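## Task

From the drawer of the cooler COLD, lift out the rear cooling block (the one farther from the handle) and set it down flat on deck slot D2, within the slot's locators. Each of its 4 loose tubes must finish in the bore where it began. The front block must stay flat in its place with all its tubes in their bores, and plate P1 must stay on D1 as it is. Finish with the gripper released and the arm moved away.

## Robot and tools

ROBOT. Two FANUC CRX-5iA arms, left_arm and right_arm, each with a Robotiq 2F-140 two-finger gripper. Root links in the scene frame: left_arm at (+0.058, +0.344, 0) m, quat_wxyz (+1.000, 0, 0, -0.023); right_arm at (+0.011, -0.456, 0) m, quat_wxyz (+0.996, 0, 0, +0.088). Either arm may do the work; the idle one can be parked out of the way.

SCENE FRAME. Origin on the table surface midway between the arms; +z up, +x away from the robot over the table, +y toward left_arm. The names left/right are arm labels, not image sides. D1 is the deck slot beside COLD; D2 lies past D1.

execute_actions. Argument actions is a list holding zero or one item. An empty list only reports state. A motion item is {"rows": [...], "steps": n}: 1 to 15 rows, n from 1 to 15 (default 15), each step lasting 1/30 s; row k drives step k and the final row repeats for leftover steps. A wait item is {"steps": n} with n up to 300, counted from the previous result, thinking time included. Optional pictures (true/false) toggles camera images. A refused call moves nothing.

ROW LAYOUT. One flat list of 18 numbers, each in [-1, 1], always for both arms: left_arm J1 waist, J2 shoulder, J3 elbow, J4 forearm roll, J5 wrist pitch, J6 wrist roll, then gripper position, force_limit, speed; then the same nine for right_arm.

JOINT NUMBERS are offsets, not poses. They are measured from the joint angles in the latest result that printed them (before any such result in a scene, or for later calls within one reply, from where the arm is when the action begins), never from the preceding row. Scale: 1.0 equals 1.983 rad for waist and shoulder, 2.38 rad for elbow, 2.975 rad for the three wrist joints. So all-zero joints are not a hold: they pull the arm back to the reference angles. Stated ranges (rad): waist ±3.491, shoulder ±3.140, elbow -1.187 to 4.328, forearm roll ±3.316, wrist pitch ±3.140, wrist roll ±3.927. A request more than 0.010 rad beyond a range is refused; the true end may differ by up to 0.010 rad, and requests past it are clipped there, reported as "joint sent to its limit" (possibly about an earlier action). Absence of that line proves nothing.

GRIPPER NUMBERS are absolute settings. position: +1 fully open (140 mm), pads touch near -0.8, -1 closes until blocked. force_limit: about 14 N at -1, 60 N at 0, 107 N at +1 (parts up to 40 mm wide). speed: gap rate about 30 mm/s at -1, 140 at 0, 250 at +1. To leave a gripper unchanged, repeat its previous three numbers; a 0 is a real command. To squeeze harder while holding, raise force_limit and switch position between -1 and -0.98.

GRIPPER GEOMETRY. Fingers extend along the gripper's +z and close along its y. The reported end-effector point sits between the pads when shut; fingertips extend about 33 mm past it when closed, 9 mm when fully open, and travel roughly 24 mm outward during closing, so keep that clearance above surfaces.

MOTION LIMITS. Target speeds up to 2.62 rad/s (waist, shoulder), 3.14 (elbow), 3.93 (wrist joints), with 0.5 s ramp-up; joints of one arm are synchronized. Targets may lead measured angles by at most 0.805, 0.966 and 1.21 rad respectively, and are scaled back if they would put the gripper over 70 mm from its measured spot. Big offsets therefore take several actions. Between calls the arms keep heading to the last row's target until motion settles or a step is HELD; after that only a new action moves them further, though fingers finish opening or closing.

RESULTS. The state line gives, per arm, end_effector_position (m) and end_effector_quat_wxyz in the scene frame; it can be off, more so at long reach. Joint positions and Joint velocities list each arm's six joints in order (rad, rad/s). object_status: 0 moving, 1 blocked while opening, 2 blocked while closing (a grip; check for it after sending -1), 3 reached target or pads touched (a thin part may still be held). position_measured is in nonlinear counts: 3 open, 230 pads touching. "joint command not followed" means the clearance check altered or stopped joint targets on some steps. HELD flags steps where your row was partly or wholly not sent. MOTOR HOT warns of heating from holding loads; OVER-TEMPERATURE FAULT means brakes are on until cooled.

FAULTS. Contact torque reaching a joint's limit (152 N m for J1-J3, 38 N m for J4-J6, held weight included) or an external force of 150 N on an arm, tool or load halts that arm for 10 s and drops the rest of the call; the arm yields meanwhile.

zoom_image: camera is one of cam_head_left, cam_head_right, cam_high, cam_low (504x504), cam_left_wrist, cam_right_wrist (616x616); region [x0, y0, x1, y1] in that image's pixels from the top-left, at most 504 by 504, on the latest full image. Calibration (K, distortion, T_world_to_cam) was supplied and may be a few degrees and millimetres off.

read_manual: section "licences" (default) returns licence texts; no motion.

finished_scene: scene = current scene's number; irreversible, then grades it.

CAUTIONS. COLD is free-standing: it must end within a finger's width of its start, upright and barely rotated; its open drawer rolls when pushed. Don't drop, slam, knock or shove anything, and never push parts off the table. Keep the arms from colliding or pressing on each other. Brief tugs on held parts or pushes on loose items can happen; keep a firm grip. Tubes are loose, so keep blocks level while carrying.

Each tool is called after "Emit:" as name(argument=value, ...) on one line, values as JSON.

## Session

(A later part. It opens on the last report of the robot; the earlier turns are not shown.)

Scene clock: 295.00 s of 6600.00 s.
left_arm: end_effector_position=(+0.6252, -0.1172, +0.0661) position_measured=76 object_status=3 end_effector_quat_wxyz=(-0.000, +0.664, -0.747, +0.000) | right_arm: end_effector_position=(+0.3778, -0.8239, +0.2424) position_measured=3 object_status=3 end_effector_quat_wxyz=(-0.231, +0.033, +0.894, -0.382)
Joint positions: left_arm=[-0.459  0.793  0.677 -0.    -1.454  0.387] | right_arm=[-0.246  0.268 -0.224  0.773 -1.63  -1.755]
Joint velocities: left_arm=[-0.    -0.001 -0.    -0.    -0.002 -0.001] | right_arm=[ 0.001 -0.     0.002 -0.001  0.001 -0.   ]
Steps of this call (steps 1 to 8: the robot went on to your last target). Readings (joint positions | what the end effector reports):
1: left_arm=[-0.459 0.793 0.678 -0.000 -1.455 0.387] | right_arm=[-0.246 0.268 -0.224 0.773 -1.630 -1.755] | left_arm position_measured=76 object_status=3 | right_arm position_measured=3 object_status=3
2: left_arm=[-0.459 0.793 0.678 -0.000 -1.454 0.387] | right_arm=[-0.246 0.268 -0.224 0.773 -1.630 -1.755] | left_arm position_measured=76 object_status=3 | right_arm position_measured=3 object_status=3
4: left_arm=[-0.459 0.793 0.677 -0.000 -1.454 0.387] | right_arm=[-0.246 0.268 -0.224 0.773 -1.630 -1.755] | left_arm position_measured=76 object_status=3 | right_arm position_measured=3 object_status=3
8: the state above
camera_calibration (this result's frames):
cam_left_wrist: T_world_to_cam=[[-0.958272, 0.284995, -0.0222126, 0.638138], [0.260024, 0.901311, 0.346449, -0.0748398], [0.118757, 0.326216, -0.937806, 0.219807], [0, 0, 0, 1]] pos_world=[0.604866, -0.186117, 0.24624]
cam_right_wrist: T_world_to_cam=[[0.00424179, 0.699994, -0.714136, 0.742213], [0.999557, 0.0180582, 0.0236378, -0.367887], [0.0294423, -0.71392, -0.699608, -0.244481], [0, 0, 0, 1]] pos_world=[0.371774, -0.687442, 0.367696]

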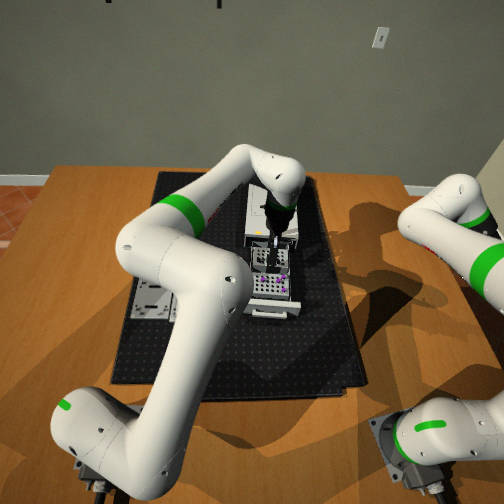

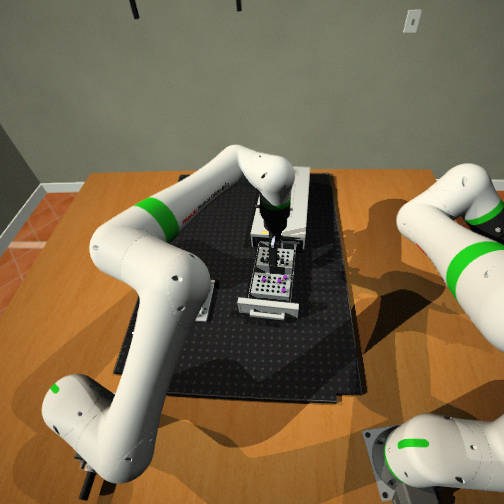

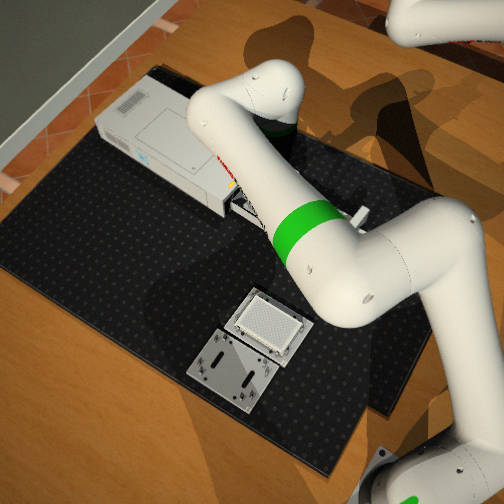

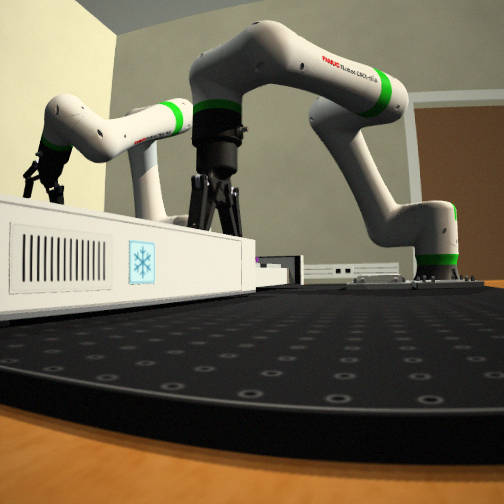

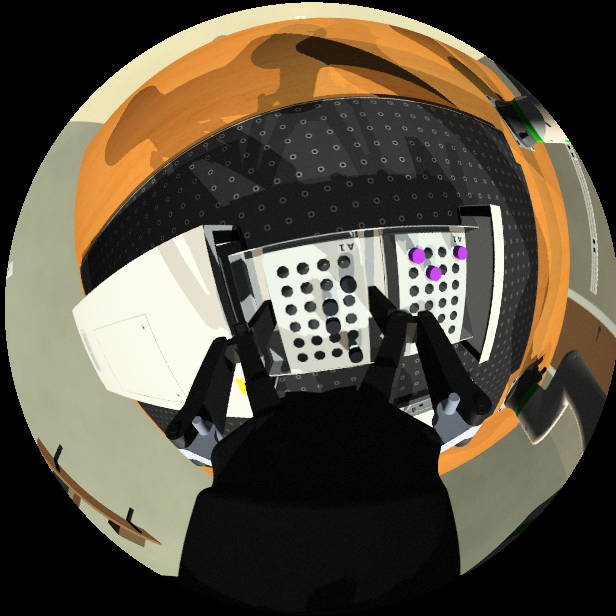

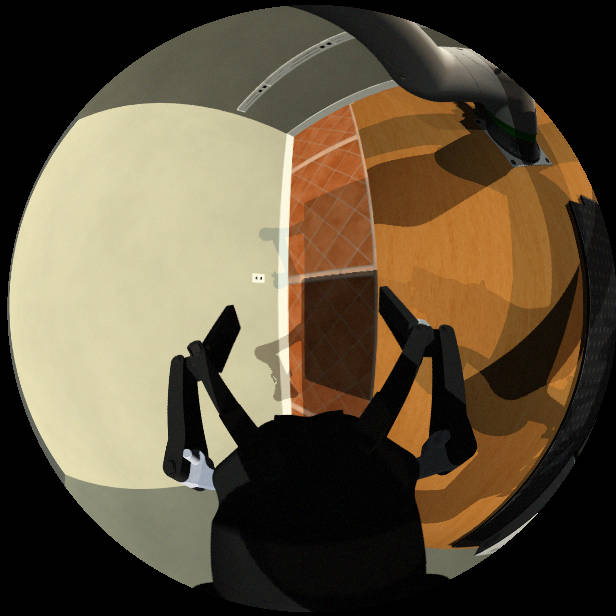

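Emit:
execute_actions(actions=[{"rows": [[0,0,0,0,0,0,-1,0.8,-0.7,0,0,0,0,0,0,1,0,0]], "steps": 15}], pictures=false)

Emit:
execute_actions(actions=[{"steps": 8}])

Emit:
zoom_image(camera="cam_left_wrist", region=[210, 200, 430, 420])

Scene clock: 299.97 s of 6600.00 s.
left_arm: end_effector_position=(+0.6253, -0.1172, +0.0663) position_measured=105 object_status=0 end_effector_quat_wxyz=(-0.000, +0.664, -0.747, +0.000) | right_arm: end_effector_position=(+0.3778, -0.8239, +0.2424) position_measured=3 object_status=3 end_effector_quat_wxyz=(-0.231, +0.033, +0.894, -0.382)
Joint positions: left_arm=[-0.459  0.793  0.677 -0.    -1.454  0.387] | right_arm=[-0.246  0.268 -0.224  0.773 -1.63  -1.755]
Joint velocities: left_arm=[ 0. -0.  0.  0.  0. -0.] | right_arm=[-0.    -0.     0.002 -0.001  0.    -0.001]
Steps of this call (steps 1 to 15: the robot went on to your last target; steps 16 to 90: nothing new was sent; then 1.47 s passed at rest; steps 91 to 105: all 15 steps of this action). Readings (joint positions | what the end effector reports):
91: left_arm=[-0.459 0.793 0.677 -0.000 -1.454 0.387] | right_arm=[-0.246 0.268 -0.224 0.773 -1.630 -1.755] | left_arm position_measured=76 object_status=0 | right_arm position_measured=3 object_status=3
92: left_arm=[-0.459 0.793 0.677 -0.000 -1.454 0.387] | right_arm=[-0.246 0.268 -0.224 0.773 -1.630 -1.755] | left_arm position_measured=77 object_status=0 | right_arm position_measured=3 object_status=3
94: left_arm=[-0.459 0.793 0.677 -0.000 -1.454 0.387] | right_arm=[-0.246 0.268 -0.224 0.773 -1.630 -1.755] | left_arm position_measured=84 object_status=0 | right_arm position_measured=3 object_status=3
98: left_arm=[-0.459 0.793 0.677 -0.000 -1.454 0.387] | right_arm=[-0.246 0.268 -0.224 0.773 -1.630 -1.755] | left_arm position_measured=97 object_status=0 | right_arm position_measured=3 object_status=3
105: the state above

Scene clock: 300.23 s of 6600.00 s.
left_arm: end_effector_position=(+0.6252, -0.1172, +0.0662) position_measured=105 object_status=2 end_effector_quat_wxyz=(-0.000, +0.664, -0.747, +0.000) | right_arm: end_effector_position=(+0.3778, -0.8239, +0.2424) position_measured=3 object_status=3 end_effector_quat_wxyz=(-0.231, +0.033, +0.894, -0.382)
Joint positions: left_arm=[-0.459  0.793  0.677 -0.    -1.454  0.387] | right_arm=[-0.246  0.268 -0.224  0.773 -1.63  -1.755]
Joint velocities: left_arm=[-0.     0.001  0.    -0.     0.001  0.   ] | right_arm=[-0.     0.001  0.     0.001  0.    -0.002]
Steps of this call (steps 1 to 8: the robot went on to your last target). Readings (joint positions | what the end effector reports):
1: left_arm=[-0.459 0.793 0.677 -0.000 -1.454 0.387] | right_arm=[-0.246 0.268 -0.224 0.773 -1.630 -1.755] | left_arm position_measured=105 object_status=2 | right_arm position_measured=3 object_status=3
2: left_arm=[-0.459 0.793 0.677 -0.000 -1.454 0.387] | right_arm=[-0.246 0.268 -0.224 0.773 -1.630 -1.755] | left_arm position_measured=105 object_status=2 | right_arm position_measured=3 object_status=3
4: left_arm=[-0.459 0.793 0.677 -0.000 -1.454 0.387] | right_arm=[-0.246 0.268 -0.224 0.773 -1.630 -1.755] | left_arm position_measured=105 object_status=2 | right_arm position_measured=3 object_status=3
8: the state above
camera_calibration (this result's frames):
cam_left_wrist: T_world_to_cam=[[-0.958275, 0.284979, -0.02226, 0.638149], [0.259995, 0.901323, 0.346439, -0.0748405], [0.118791, 0.326196, -0.937809, 0.21981], [0, 0, 0, 1]] pos_world=[0.604869, -0.186105, 0.246272]
cam_right_wrist: T_world_to_cam=[[0.00424173, 0.699994, -0.714136, 0.742213], [0.999557, 0.0180583, 0.0236378, -0.367887], [0.0294424, -0.71392, -0.699608, -0.244481], [0, 0, 0, 1]] pos_world=[0.371774, -0.687442, 0.367696]

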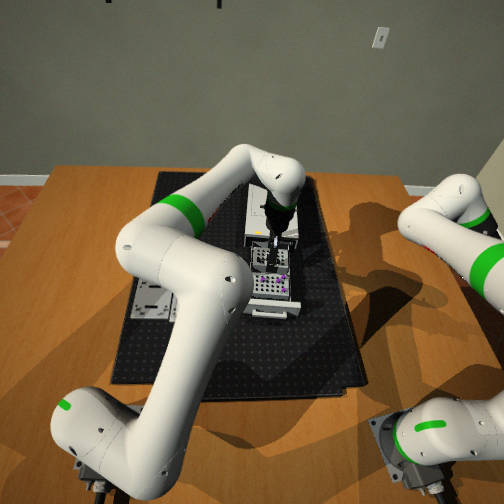

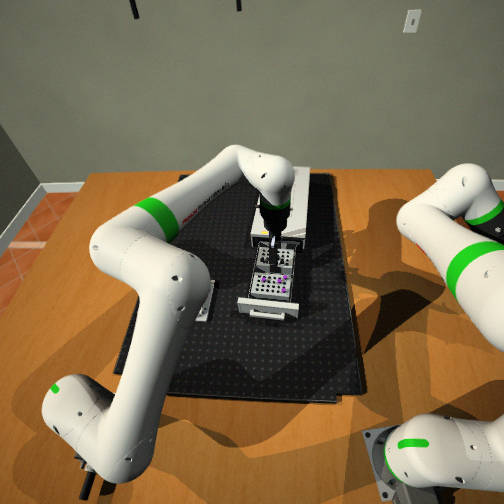

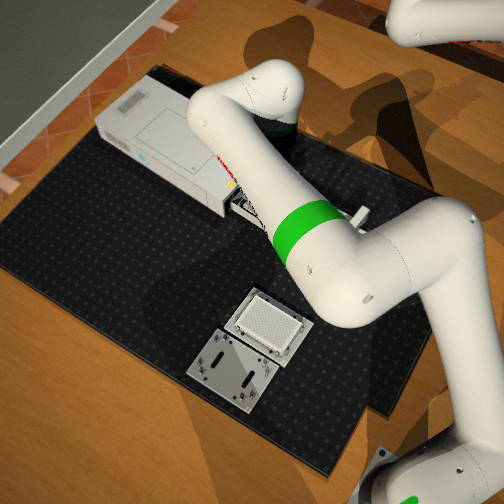

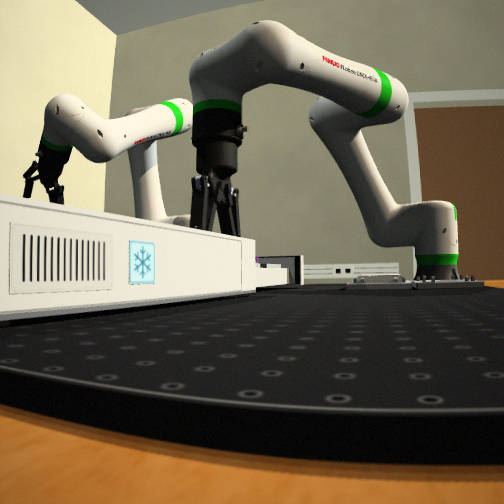

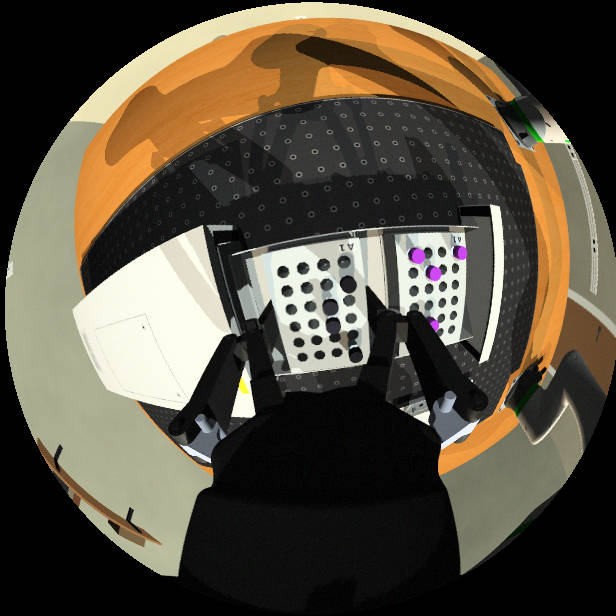

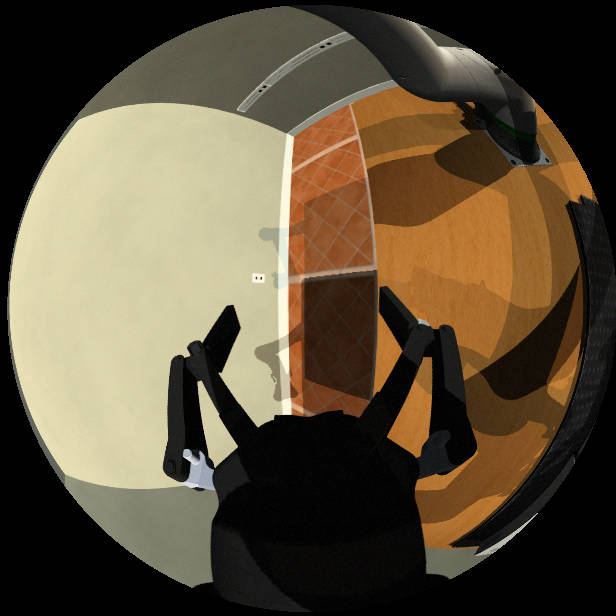

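Region (210, 200, 430, 420) of cam_left_wrist's 616x616 image, scaled by 2.291, with more detail than that image has.

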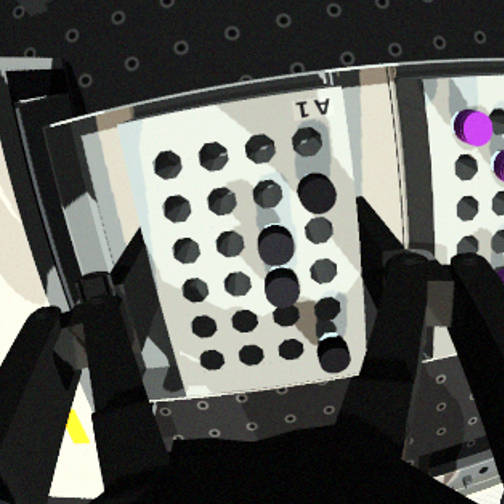

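Emit:
execute_actions(actions=[{"rows": [[0,-0.00009,0.00036,0,-0.00035,0,-1,0.8,-0.7,0,0,0,0,0,0,1,0,0],[0,-0.00028,0.00109,0,-0.00105,0,-1,0.8,-0.7,0,0,0,0,0,0,1,0,0],[0,-0.00054,0.00219,0,-0.00211,0,-1,0.8,-0.7,0,0,0,0,0,0,1,0,0],[0,-0.00089,0.00367,0,-0.00353,0,-1,0.8,-0.7,0,0,0,0,0,0,1,0,0],[0,-0.0013,0.00555,0,-0.0053,0,-1,0.8,-0.7,0,0,0,0,0,0,1,0,0],[0,-0.00177,0.00784,0,-0.00745,0,-1,0.8,-0.7,0,0,0,0,0,0,1,0,0],[0,-0.00228,0.01056,0,-0.00997,0,-1,0.8,-0.7,0,0,0,0,0,0,1,0,0],[0,-0.00281,0.01374,0,-0.01286,0,-1,0.8,-0.7,0,0,0,0,0,0,1,0,0],[0,-0.00328,0.017,0,-0.01579,0,-1,0.8,-0.7,0,0,0,0,0,0,1,0,0],[0,-0.0037,0.02033,0,-0.01873,0,-1,0.8,-0.7,0,0,0,0,0,0,1,0,0],[0,-0.00407,0.02373,0,-0.0217,0,-1,0.8,-0.7,0,0,0,0,0,0,1,0,0],[0,-0.00439,0.0272,0,-0.02469,0,-1,0.8,-0.7,0,0,0,0,0,0,1,0,0],[0,-0.00465,0.03075,0,-0.0277,0,-1,0.8,-0.7,0,0,0,0,0,0,1,0,0],[0,-0.00494,0.03621,0,-0.03226,0,-1,0.8,-0.7,0,0,0,0,0,0,1,0,0],[0,-0.00222,0.08403,0,-0.0687,0,-1,0.8,-0.7,0,0,0,0,0,0,1,0,0]], "steps": 15}], pictures=false)

Emit:
execute_actions(actions=[{"steps": 15}])

Emit:
zoom_image(camera="cam_low", region=[140, 130, 320, 300])

Scene clock: 338.67 s of 6600.00 s.
left_arm: end_effector_position=(+0.6253, -0.1172, +0.0999) position_measured=105 object_status=2 end_effector_quat_wxyz=(-0.000, +0.664, -0.747, +0.000) | right_arm: end_effector_position=(+0.3778, -0.8239, +0.2424) position_measured=3 object_status=3 end_effector_quat_wxyz=(-0.231, +0.033, +0.894, -0.382)
Joint positions: left_arm=[-0.459  0.785  0.742 -0.001 -1.527  0.387] | right_arm=[-0.246  0.268 -0.224  0.773 -1.63  -1.755]
Joint velocities: left_arm=[ 0.    -0.013  0.273 -0.    -0.289 -0.001] | right_arm=[-0.001  0.001 -0.001 -0.001  0.    -0.001]
Steps of this call (steps 1 to 15: the robot went on to your last target; steps 16 to 90: nothing new was sent; then 34.93 s passed at rest; steps 91 to 105: all 15 steps of this action). Readings (joint positions | what the end effector reports):
91: left_arm=[-0.459 0.793 0.677 -0.000 -1.454 0.387] | right_arm=[-0.246 0.268 -0.224 0.773 -1.630 -1.755] | left_arm position_measured=105 object_status=2 | right_arm position_measured=3 object_status=3
92: left_arm=[-0.459 0.793 0.677 -0.000 -1.454 0.387] | right_arm=[-0.246 0.268 -0.224 0.773 -1.630 -1.755] | left_arm position_measured=105 object_status=2 | right_arm position_measured=3 object_status=3
94: left_arm=[-0.459 0.793 0.679 -0.000 -1.456 0.387] | right_arm=[-0.246 0.268 -0.224 0.773 -1.630 -1.755] | left_arm position_measured=105 object_status=2 | right_arm position_measured=3 object_status=3
98: left_arm=[-0.459 0.791 0.692 -0.001 -1.472 0.387] | right_arm=[-0.246 0.268 -0.224 0.773 -1.630 -1.755] | left_arm position_measured=105 object_status=2 | right_arm position_measured=3 object_status=3
105: the state above

Scene clock: 339.17 s of 6600.00 s.
left_arm: end_effector_position=(+0.6252, -0.1172, +0.1550) position_measured=105 object_status=2 end_effector_quat_wxyz=(-0.000, +0.664, -0.747, +0.000) | right_arm: end_effector_position=(+0.3778, -0.8239, +0.2424) position_measured=3 object_status=3 end_effector_quat_wxyz=(-0.231, +0.033, +0.894, -0.382)
Joint positions: left_arm=[-0.459  0.789  0.877 -0.    -1.658  0.387] | right_arm=[-0.246  0.268 -0.224  0.773 -1.63  -1.755]
Joint velocities: left_arm=[ 0.     0.001  0.001  0.    -0.001  0.   ] | right_arm=[-0.    -0.001  0.     0.001  0.     0.001]
Steps of this call (steps 1 to 15: the robot went on to your last target). Readings (joint positions | what the end effector reports):
1: left_arm=[-0.459 0.785 0.753 -0.001 -1.539 0.387] | right_arm=[-0.246 0.268 -0.224 0.773 -1.630 -1.755] | left_arm position_measured=105 object_status=2 | right_arm position_measured=3 object_status=3
2: left_arm=[-0.459 0.785 0.772 -0.001 -1.558 0.387] | right_arm=[-0.246 0.268 -0.224 0.773 -1.630 -1.755] | left_arm position_measured=105 object_status=2 | right_arm position_measured=3 object_status=3
4: left_arm=[-0.459 0.787 0.822 -0.001 -1.606 0.387] | right_arm=[-0.246 0.268 -0.224 0.773 -1.630 -1.755] | left_arm position_measured=105 object_status=2 | right_arm position_measured=3 object_status=3
8: left_arm=[-0.459 0.789 0.875 -0.001 -1.656 0.387] | right_arm=[-0.246 0.268 -0.224 0.773 -1.630 -1.755] | left_arm position_measured=105 object_status=2 | right_arm position_measured=3 object_status=3
15: the state above
camera_calibration (this result's frames):
cam_left_wrist: T_world_to_cam=[[-0.958302, 0.284905, -0.0220529, 0.640068], [0.259981, 0.901291, 0.346533, -0.105652], [0.118605, 0.32635, -0.937779, 0.303235], [0, 0, 0, 1]] pos_world=[0.60488, -0.186096, 0.335095]
cam_right_wrist: T_world_to_cam=[[0.00424144, 0.699994, -0.714136, 0.742213], [0.999557, 0.0180585, 0.0236376, -0.367886], [0.0294424, -0.71392, -0.699608, -0.244481], [0, 0, 0, 1]] pos_world=[0.371774, -0.687442, 0.367696]

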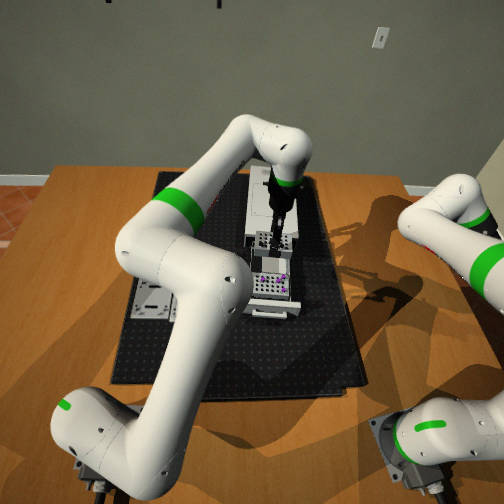

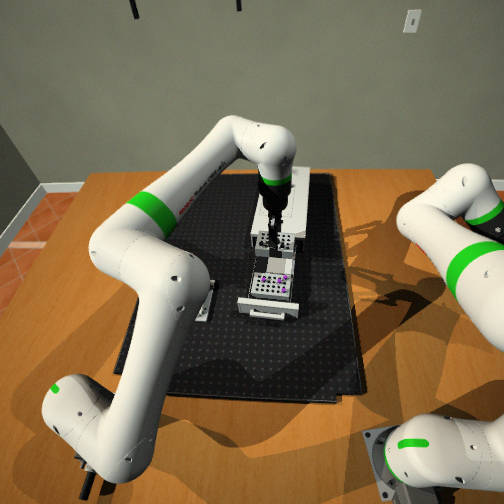

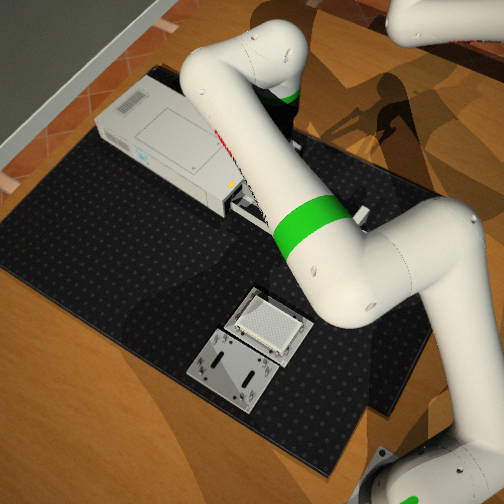

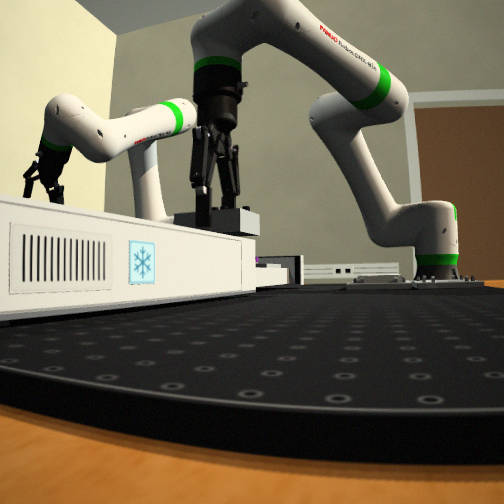

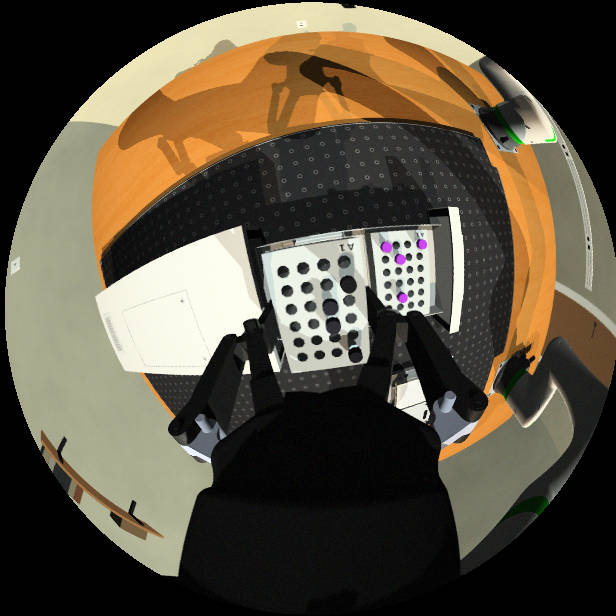

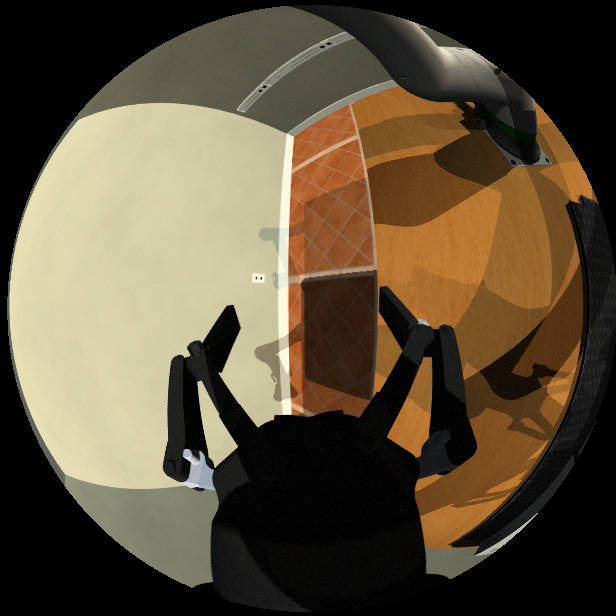

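Region (140, 130, 320, 300) of cam_low's 504x504 image, scaled by 2.800, with more detail than that image has.

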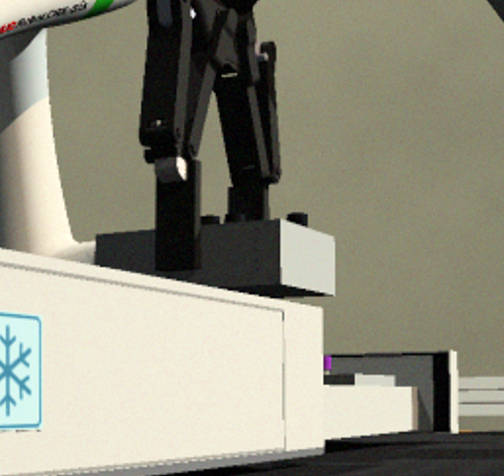

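Emit:
execute_actions(actions=[{"rows": [[0.01759,-0.01994,-0.02483,0,0.00657,-0.03718,-1,0.8,-0.7,0,0,0,0,0,0,1,0,0],[0.01759,-0.01994,-0.02483,0,0.00657,-0.03718,-1,0.8,-0.7,0,0,0,0,0,0,1,0,0],[0.03518,-0.03988,-0.04966,0,0.01315,-0.07437,-1,0.8,-0.7,0,0,0,0,0,0,1,0,0],[0.03518,-0.03988,-0.04966,0,0.01315,-0.07437,-1,0.8,-0.7,0,0,0,0,0,0,1,0,0],[0.07037,-0.07976,-0.09932,0,0.0263,-0.14874,-1,0.8,-0.7,0,0,0,0,0,0,1,0,0],[0.07037,-0.07976,-0.09932,0,0.0263,-0.14874,-1,0.8,-0.7,0,0,0,0,0,0,1,0,0],[0.14073,-0.15951,-0.19865,0,0.05259,-0.29748,-1,0.8,-0.7,0,0,0,0,0,0,1,0,0],[0.14073,-0.15951,-0.19865,0,0.05259,-0.29748,-1,0.8,-0.7,0,0,0,0,0,0,1,0,0],[0.17592,-0.19939,-0.24831,0,0.06574,-0.37185,-1,0.8,-0.7,0,0,0,0,0,0,1,0,0],[0.17592,-0.19939,-0.24831,0,0.06574,-0.37185,-1,0.8,-0.7,0,0,0,0,0,0,1,0,0],[0.2111,-0.23927,-0.29797,0,0.07889,-0.44622,-1,0.8,-0.7,0,0,0,0,0,0,1,0,0],[0.2111,-0.23927,-0.29797,0,0.07889,-0.44622,-1,0.8,-0.7,0,0,0,0,0,0,1,0,0],[0.24628,-0.27915,-0.34763,0,0.09204,-0.52059,-1,0.8,-0.7,0,0,0,0,0,0,1,0,0],[0.24628,-0.27915,-0.34763,0,0.09204,-0.52059,-1,0.8,-0.7,0,0,0,0,0,0,1,0,0],[0.35184,-0.39878,-0.49662,0,0.13149,-0.74369,-1,0.8,-0.7,0,0,0,0,0,0,1,0,0]], "steps": 15}], pictures=false)

Emit:
execute_actions(actions=[{"steps": 45}])

Emit:
zoom_image(camera="cam_left_wrist", region=[210, 170, 430, 390])

Scene clock: 388.03 s of 6600.00 s.
left_arm: end_effector_position=(+0.6393, +0.0047, +0.1646) position_measured=105 object_status=2 end_effector_quat_wxyz=(+0.000, -0.516, +0.856, -0.000) | right_arm: end_effector_position=(+0.3778, -0.8239, +0.2424) position_measured=3 object_status=3 end_effector_quat_wxyz=(-0.231, +0.033, +0.894, -0.382)
Joint positions: left_arm=[-0.289  0.597  0.589 -0.    -1.563 -0.152] | right_arm=[-0.246  0.268 -0.224  0.773 -1.63  -1.755]
Joint velocities: left_arm=[ 0.462 -0.524 -0.784 -0.     0.257 -1.447] | right_arm=[-0.001  0.001  0.001  0.001  0.    -0.001]
Steps of this call (steps 1 to 15: the robot went on to your last target; steps 16 to 90: nothing new was sent; then 45.37 s passed at rest; steps 91 to 105: all 15 steps of this action). Readings (joint positions | what the end effector reports):
91: left_arm=[-0.459 0.789 0.877 -0.000 -1.658 0.387] | right_arm=[-0.246 0.268 -0.224 0.773 -1.630 -1.755] | left_arm position_measured=105 object_status=2 | right_arm position_measured=3 object_status=3
92: left_arm=[-0.458 0.788 0.876 -0.000 -1.658 0.383] | right_arm=[-0.246 0.268 -0.224 0.773 -1.630 -1.755] | left_arm position_measured=105 object_status=2 | right_arm position_measured=3 object_status=3
94: left_arm=[-0.448 0.777 0.859 -0.000 -1.652 0.352] | right_arm=[-0.246 0.268 -0.224 0.773 -1.630 -1.755] | left_arm position_measured=105 object_status=2 | right_arm position_measured=3 object_status=3
98: left_arm=[-0.397 0.719 0.773 -0.000 -1.624 0.191] | right_arm=[-0.246 0.268 -0.224 0.773 -1.630 -1.755] | left_arm position_measured=105 object_status=2 | right_arm position_measured=3 object_status=3
105: the state above

Scene clock: 389.53 s of 6600.00 s.
left_arm: end_effector_position=(+0.4851, +0.2955, +0.1101) position_measured=105 object_status=2 end_effector_quat_wxyz=(+0.000, +0.031, +1.000, +0.000) | right_arm: end_effector_position=(+0.3778, -0.8239, +0.2424) position_measured=3 object_status=3 end_effector_quat_wxyz=(-0.231, +0.033, +0.894, -0.382)
Joint positions: left_arm=[ 0.239 -0.002 -0.305 -0.    -1.267 -1.826] | right_arm=[-0.246  0.268 -0.224  0.773 -1.63  -1.755]
Joint velocities: left_arm=[ 0.    -0.001  0.001 -0.     0.001  0.   ] | right_arm=[-0.001 -0.    -0.    -0.    -0.     0.001]
Steps of this call (steps 1 to 45: the robot went on to your last target). Readings (joint positions | what the end effector reports):
1: left_arm=[-0.272 0.578 0.562 -0.000 -1.554 -0.199] | right_arm=[-0.246 0.268 -0.224 0.773 -1.630 -1.755] | left_arm position_measured=105 object_status=2 | right_arm position_measured=3 object_status=3
2: left_arm=[-0.255 0.558 0.532 -0.000 -1.544 -0.241] | right_arm=[-0.246 0.268 -0.224 0.773 -1.630 -1.755] | left_arm position_measured=105 object_status=2 | right_arm position_measured=3 object_status=3
4: left_arm=[-0.219 0.518 0.472 -0.000 -1.524 -0.322] | right_arm=[-0.246 0.268 -0.224 0.773 -1.630 -1.755] | left_arm position_measured=105 object_status=2 | right_arm position_measured=3 object_status=3
8: left_arm=[-0.153 0.442 0.359 -0.000 -1.487 -0.497] | right_arm=[-0.246 0.268 -0.224 0.773 -1.630 -1.755] | left_arm position_measured=105 object_status=2 | right_arm position_measured=3 object_status=3
45: the state above
camera_calibration (this result's frames):
cam_left_wrist: T_world_to_cam=[[0.230831, 0.972772, -0.0207968, -0.393036], [0.914278, -0.209539, 0.346683, -0.414695], [0.332886, -0.0990393, -0.937752, 0.164804], [0, 0, 0, 1]] pos_world=[0.415011, 0.311762, 0.290139]
cam_right_wrist: T_world_to_cam=[[0.00424177, 0.699994, -0.714136, 0.742213], [0.999557, 0.0180581, 0.0236377, -0.367887], [0.0294422, -0.71392, -0.699608, -0.244481], [0, 0, 0, 1]] pos_world=[0.371773, -0.687442, 0.367696]

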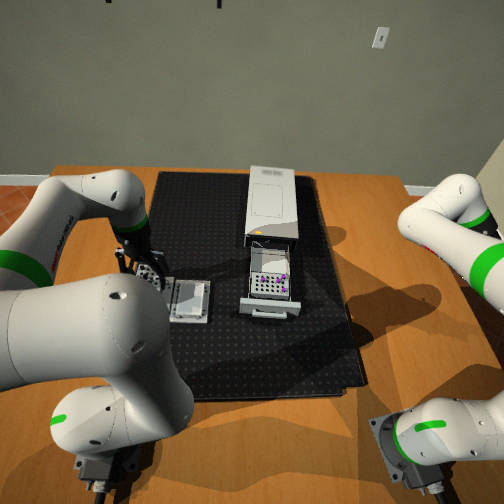

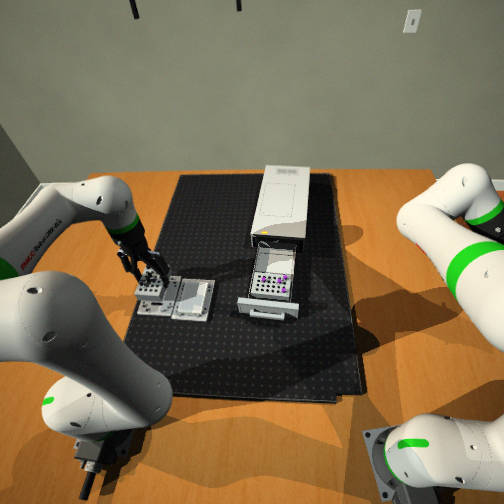

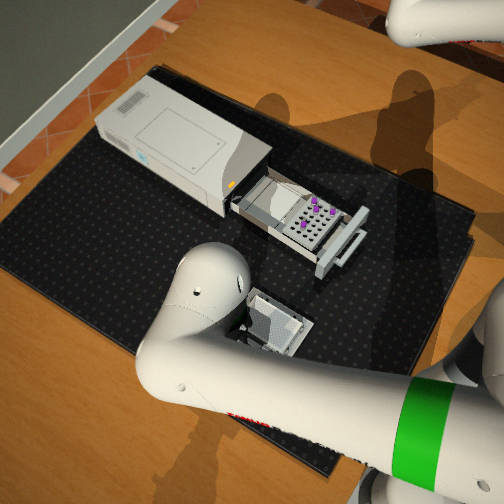

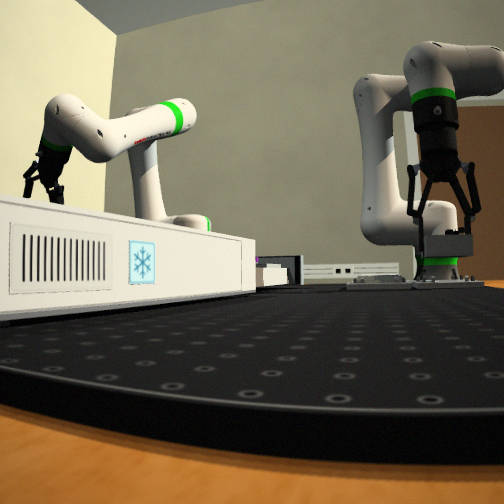

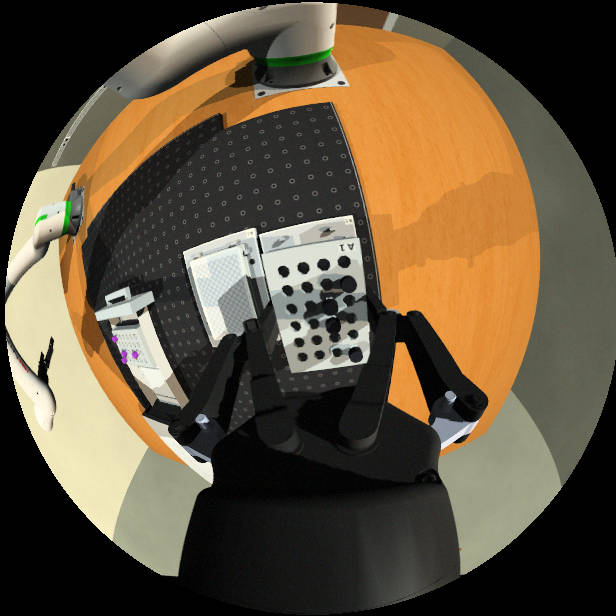

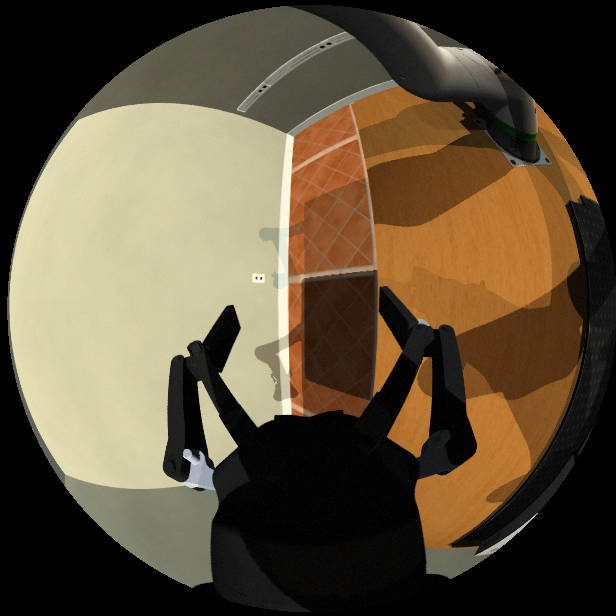

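Region (210, 170, 430, 390) of cam_left_wrist's 616x616 image, scaled by 2.291, with more detail than that image has.

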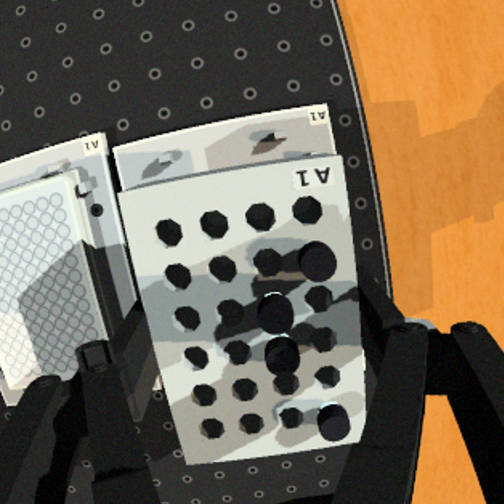

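Emit:
zoom_image(camera="cam_left_wrist", region=[250, 195, 370, 275])

Emit:
zoom_image(camera="cam_low", region=[390, 210, 504, 300])

Emit:
zoom_image(camera="cam_head_right", region=[110, 240, 220, 330])

Region (250, 195, 370, 275) of cam_left_wrist's 616x616 image, scaled by 4.200, with more detail than that image has.

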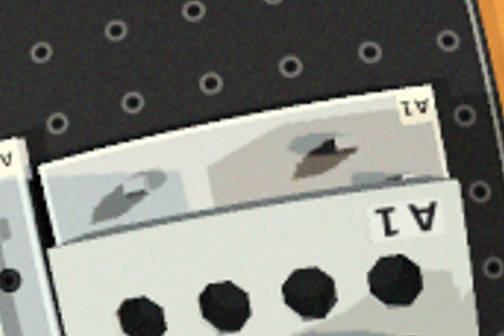

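Region (390, 210, 504, 300) of cam_low's 504x504 image, scaled by 4.421, with more detail than that image has; it fills the top 398 rows of this view, and the rest is white.

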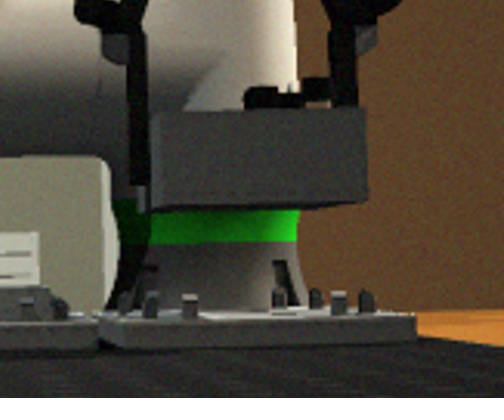

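Region (110, 240, 220, 330) of cam_head_right's 504x504 image, scaled by 4.582, with more detail than that image has; it fills the top 412 rows of this view, and the rest is white.

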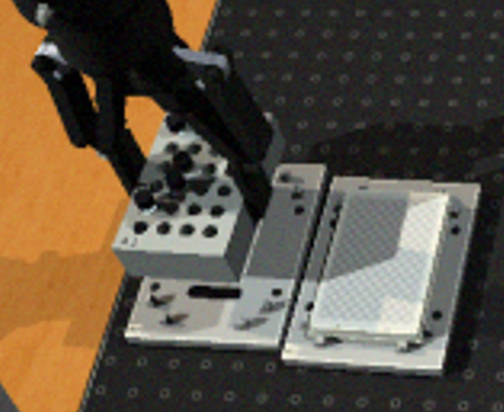

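Emit:
execute_actions(actions=[{"rows": [[0.00014,0.00041,-0.00277,0,0.00249,0.00105,-1,0.8,-0.7,0,0,0,0,0,0,1,0,0],[0.00029,0.00082,-0.00553,0,0.00498,0.00209,-1,0.8,-0.7,0,0,0,0,0,0,1,0,0],[0.00043,0.00123,-0.0083,0,0.00746,0.00314,-1,0.8,-0.7,0,0,0,0,0,0,1,0,0],[0.00057,0.00165,-0.01107,0,0.00995,0.00419,-1,0.8,-0.7,0,0,0,0,0,0,1,0,0],[0.00072,0.00206,-0.01383,0,0.01244,0.00524,-1,0.8,-0.7,0,0,0,0,0,0,1,0,0],[0.00086,0.00247,-0.0166,0,0.01493,0.00628,-1,0.8,-0.7,0,0,0,0,0,0,1,0,0],[0.001,0.00288,-0.01937,0,0.01741,0.00733,-1,0.8,-0.7,0,0,0,0,0,0,1,0,0],[0.00115,0.00329,-0.02213,0,0.0199,0.00838,-1,0.8,-0.7,0,0,0,0,0,0,1,0,0],[0.00129,0.0037,-0.0249,0,0.02239,0.00942,-1,0.8,-0.7,0,0,0,0,0,0,1,0,0],[0.00144,0.00412,-0.02767,0,0.02488,0.01047,-1,0.8,-0.7,0,0,0,0,0,0,1,0,0]], "steps": 15}], pictures=false)

Emit:
execute_actions(actions=[{"steps": 8}])

Emit:
zoom_image(camera="cam_left_wrist", region=[245, 195, 375, 275])

Emit:
zoom_image(camera="cam_low", region=[400, 230, 500, 300])

Emit:
zoom_image(camera="cam_head_right", region=[120, 255, 200, 325])

Scene clock: 443.73 s of 6600.00 s.
left_arm: end_effector_position=(+0.4782, +0.2953, +0.0805) position_measured=105 object_status=2 end_effector_quat_wxyz=(+0.000, +0.014, +1.000, +0.000) | right_arm: end_effector_position=(+0.3778, -0.8239, +0.2424) position_measured=3 object_status=3 end_effector_quat_wxyz=(-0.231, +0.033, +0.894, -0.382)
Joint positions: left_arm=[ 0.242  0.006 -0.37  -0.    -1.194 -1.795] | right_arm=[-0.246  0.268 -0.224  0.773 -1.63  -1.755]
Joint velocities: left_arm=[ 0.001  0.001 -0.017 -0.     0.021  0.009] | right_arm=[-0.     0.001  0.    -0.001  0.003  0.001]
Steps of this call (steps 1 to 15: the robot went on to your last target; steps 16 to 90: nothing new was sent; then 50.70 s passed at rest; steps 91 to 105: all 15 steps of this action). Readings (joint positions | what the end effector reports):
91: left_arm=[0.239 -0.002 -0.305 -0.000 -1.267 -1.826] | right_arm=[-0.246 0.268 -0.224 0.773 -1.630 -1.755] | left_arm position_measured=105 object_status=2 | right_arm position_measured=3 object_status=3
92: left_arm=[0.239 -0.002 -0.306 -0.000 -1.265 -1.825] | right_arm=[-0.246 0.268 -0.224 0.773 -1.630 -1.755] | left_arm position_measured=105 object_status=2 | right_arm position_measured=3 object_status=3
94: left_arm=[0.240 -0.001 -0.314 -0.000 -1.256 -1.821] | right_arm=[-0.246 0.268 -0.224 0.773 -1.630 -1.755] | left_arm position_measured=105 object_status=2 | right_arm position_measured=3 object_status=3
98: left_arm=[0.241 0.002 -0.338 -0.000 -1.230 -1.810] | right_arm=[-0.246 0.268 -0.224 0.773 -1.630 -1.755] | left_arm position_measured=105 object_status=2 | right_arm position_measured=3 object_status=3
105: the state above

Scene clock: 444.00 s of 6600.00 s.
left_arm: end_effector_position=(+0.4781, +0.2953, +0.0801) position_measured=105 object_status=2 end_effector_quat_wxyz=(+0.000, +0.014, +1.000, +0.000) | right_arm: end_effector_position=(+0.3777, -0.8239, +0.2424) position_measured=3 object_status=3 end_effector_quat_wxyz=(-0.231, +0.033, +0.894, -0.382)
Joint positions: left_arm=[ 0.242  0.006 -0.371 -0.    -1.193 -1.795] | right_arm=[-0.246  0.268 -0.224  0.773 -1.63  -1.755]
Joint velocities: left_arm=[ 0.     0.    -0.     0.    -0.001  0.001] | right_arm=[-0.     0.    -0.     0.    -0.001 -0.   ]
Steps of this call (steps 1 to 8: the robot went on to your last target). Readings (joint positions | what the end effector reports):
1: left_arm=[0.242 0.006 -0.370 -0.000 -1.194 -1.795] | right_arm=[-0.246 0.268 -0.224 0.773 -1.630 -1.755] | left_arm position_measured=105 object_status=2 | right_arm position_measured=3 object_status=3
2: left_arm=[0.242 0.006 -0.370 -0.000 -1.193 -1.795] | right_arm=[-0.246 0.268 -0.224 0.773 -1.630 -1.755] | left_arm position_measured=105 object_status=2 | right_arm position_measured=3 object_status=3
4: left_arm=[0.242 0.006 -0.371 -0.000 -1.193 -1.795] | right_arm=[-0.246 0.268 -0.224 0.773 -1.630 -1.755] | left_arm position_measured=105 object_status=2 | right_arm position_measured=3 object_status=3
8: the state above
camera_calibration (this result's frames):
cam_left_wrist: T_world_to_cam=[[0.19766, 0.980049, -0.0208181, -0.378138], [0.920858, -0.178358, 0.346711, -0.410305], [0.336081, -0.0877017, -0.937741, 0.134105], [0, 0, 0, 1]] pos_world=[0.407505, 0.309174, 0.260141]
cam_right_wrist: T_world_to_cam=[[0.00424168, 0.699994, -0.714136, 0.742213], [0.999557, 0.0180581, 0.0236375, -0.367886], [0.0294421, -0.71392, -0.699608, -0.244481], [0, 0, 0, 1]] pos_world=[0.371773, -0.687442, 0.367696]

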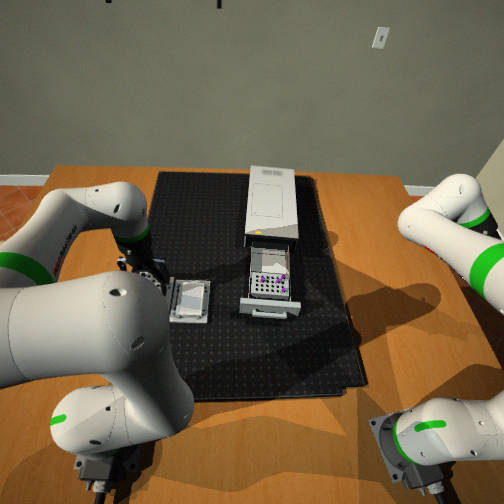

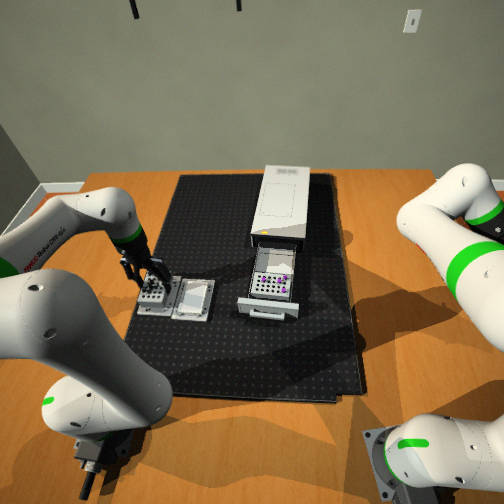

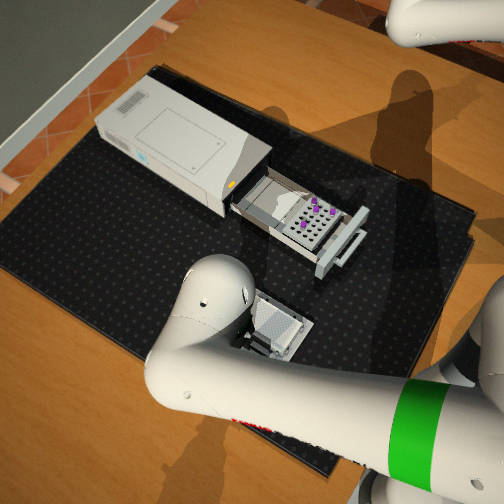

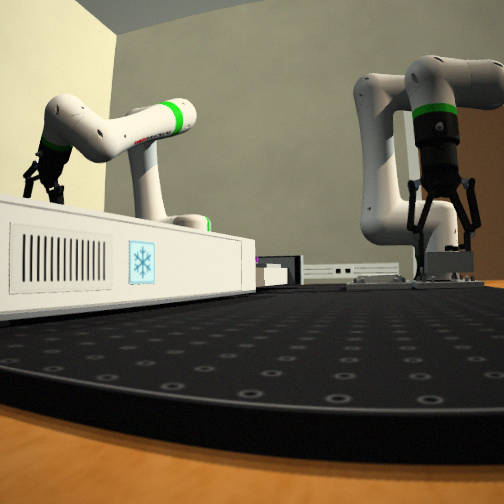

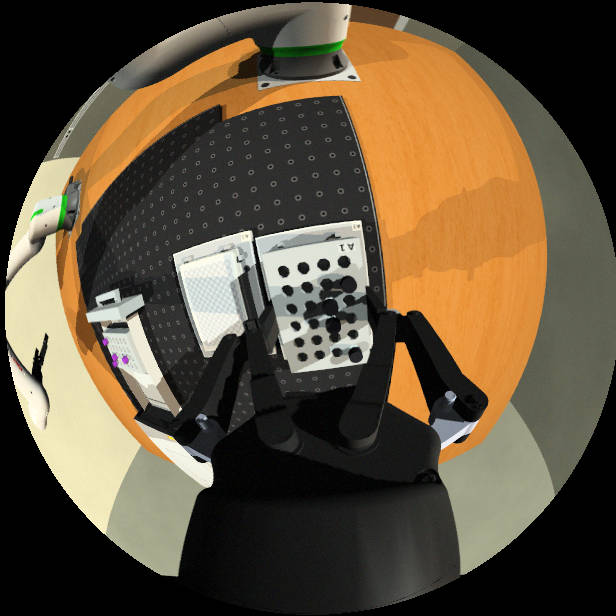

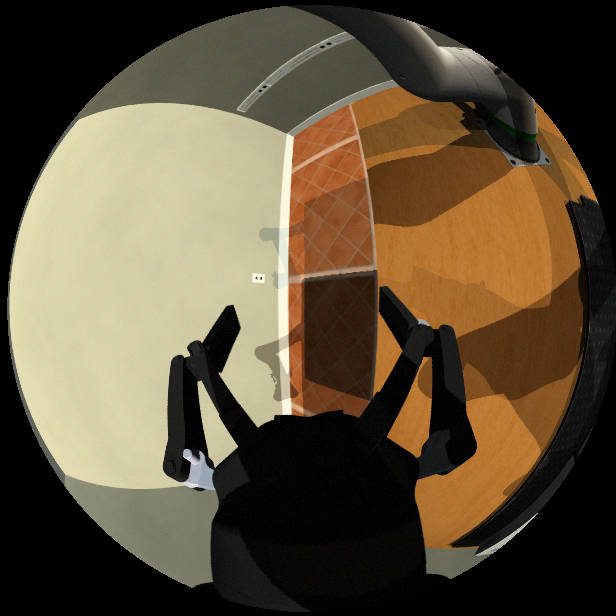

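Region (245, 195, 375, 275) of cam_left_wrist's 616x616 image, scaled by 3.877, with more detail than that image has; it fills the top 310 rows of this view, and the rest is white.

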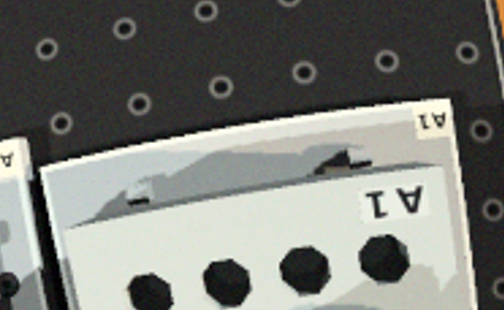

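Region (400, 230, 500, 300) of cam_low's 504x504 image, scaled by 5.040, with more detail than that image has; it fills the top 353 rows of this view, and the rest is white.

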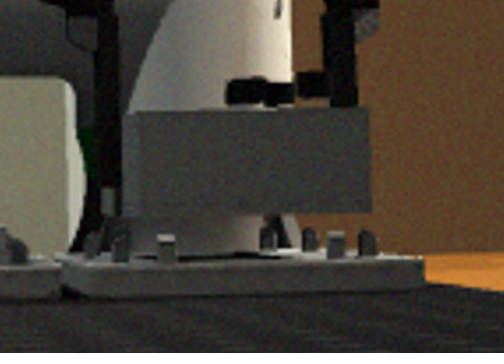

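Region (120, 255, 200, 325) of cam_head_right's 504x504 image, scaled by 6.300, with more detail than that image has; it fills the top 441 rows of this view, and the rest is white.

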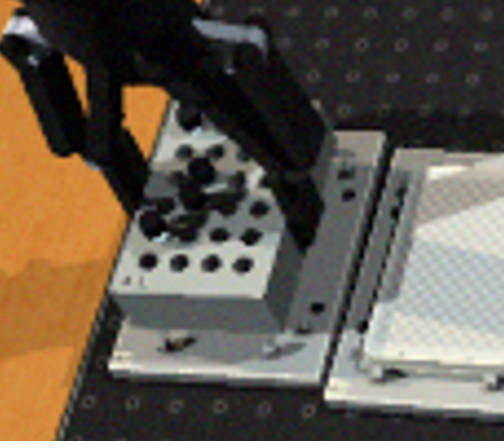

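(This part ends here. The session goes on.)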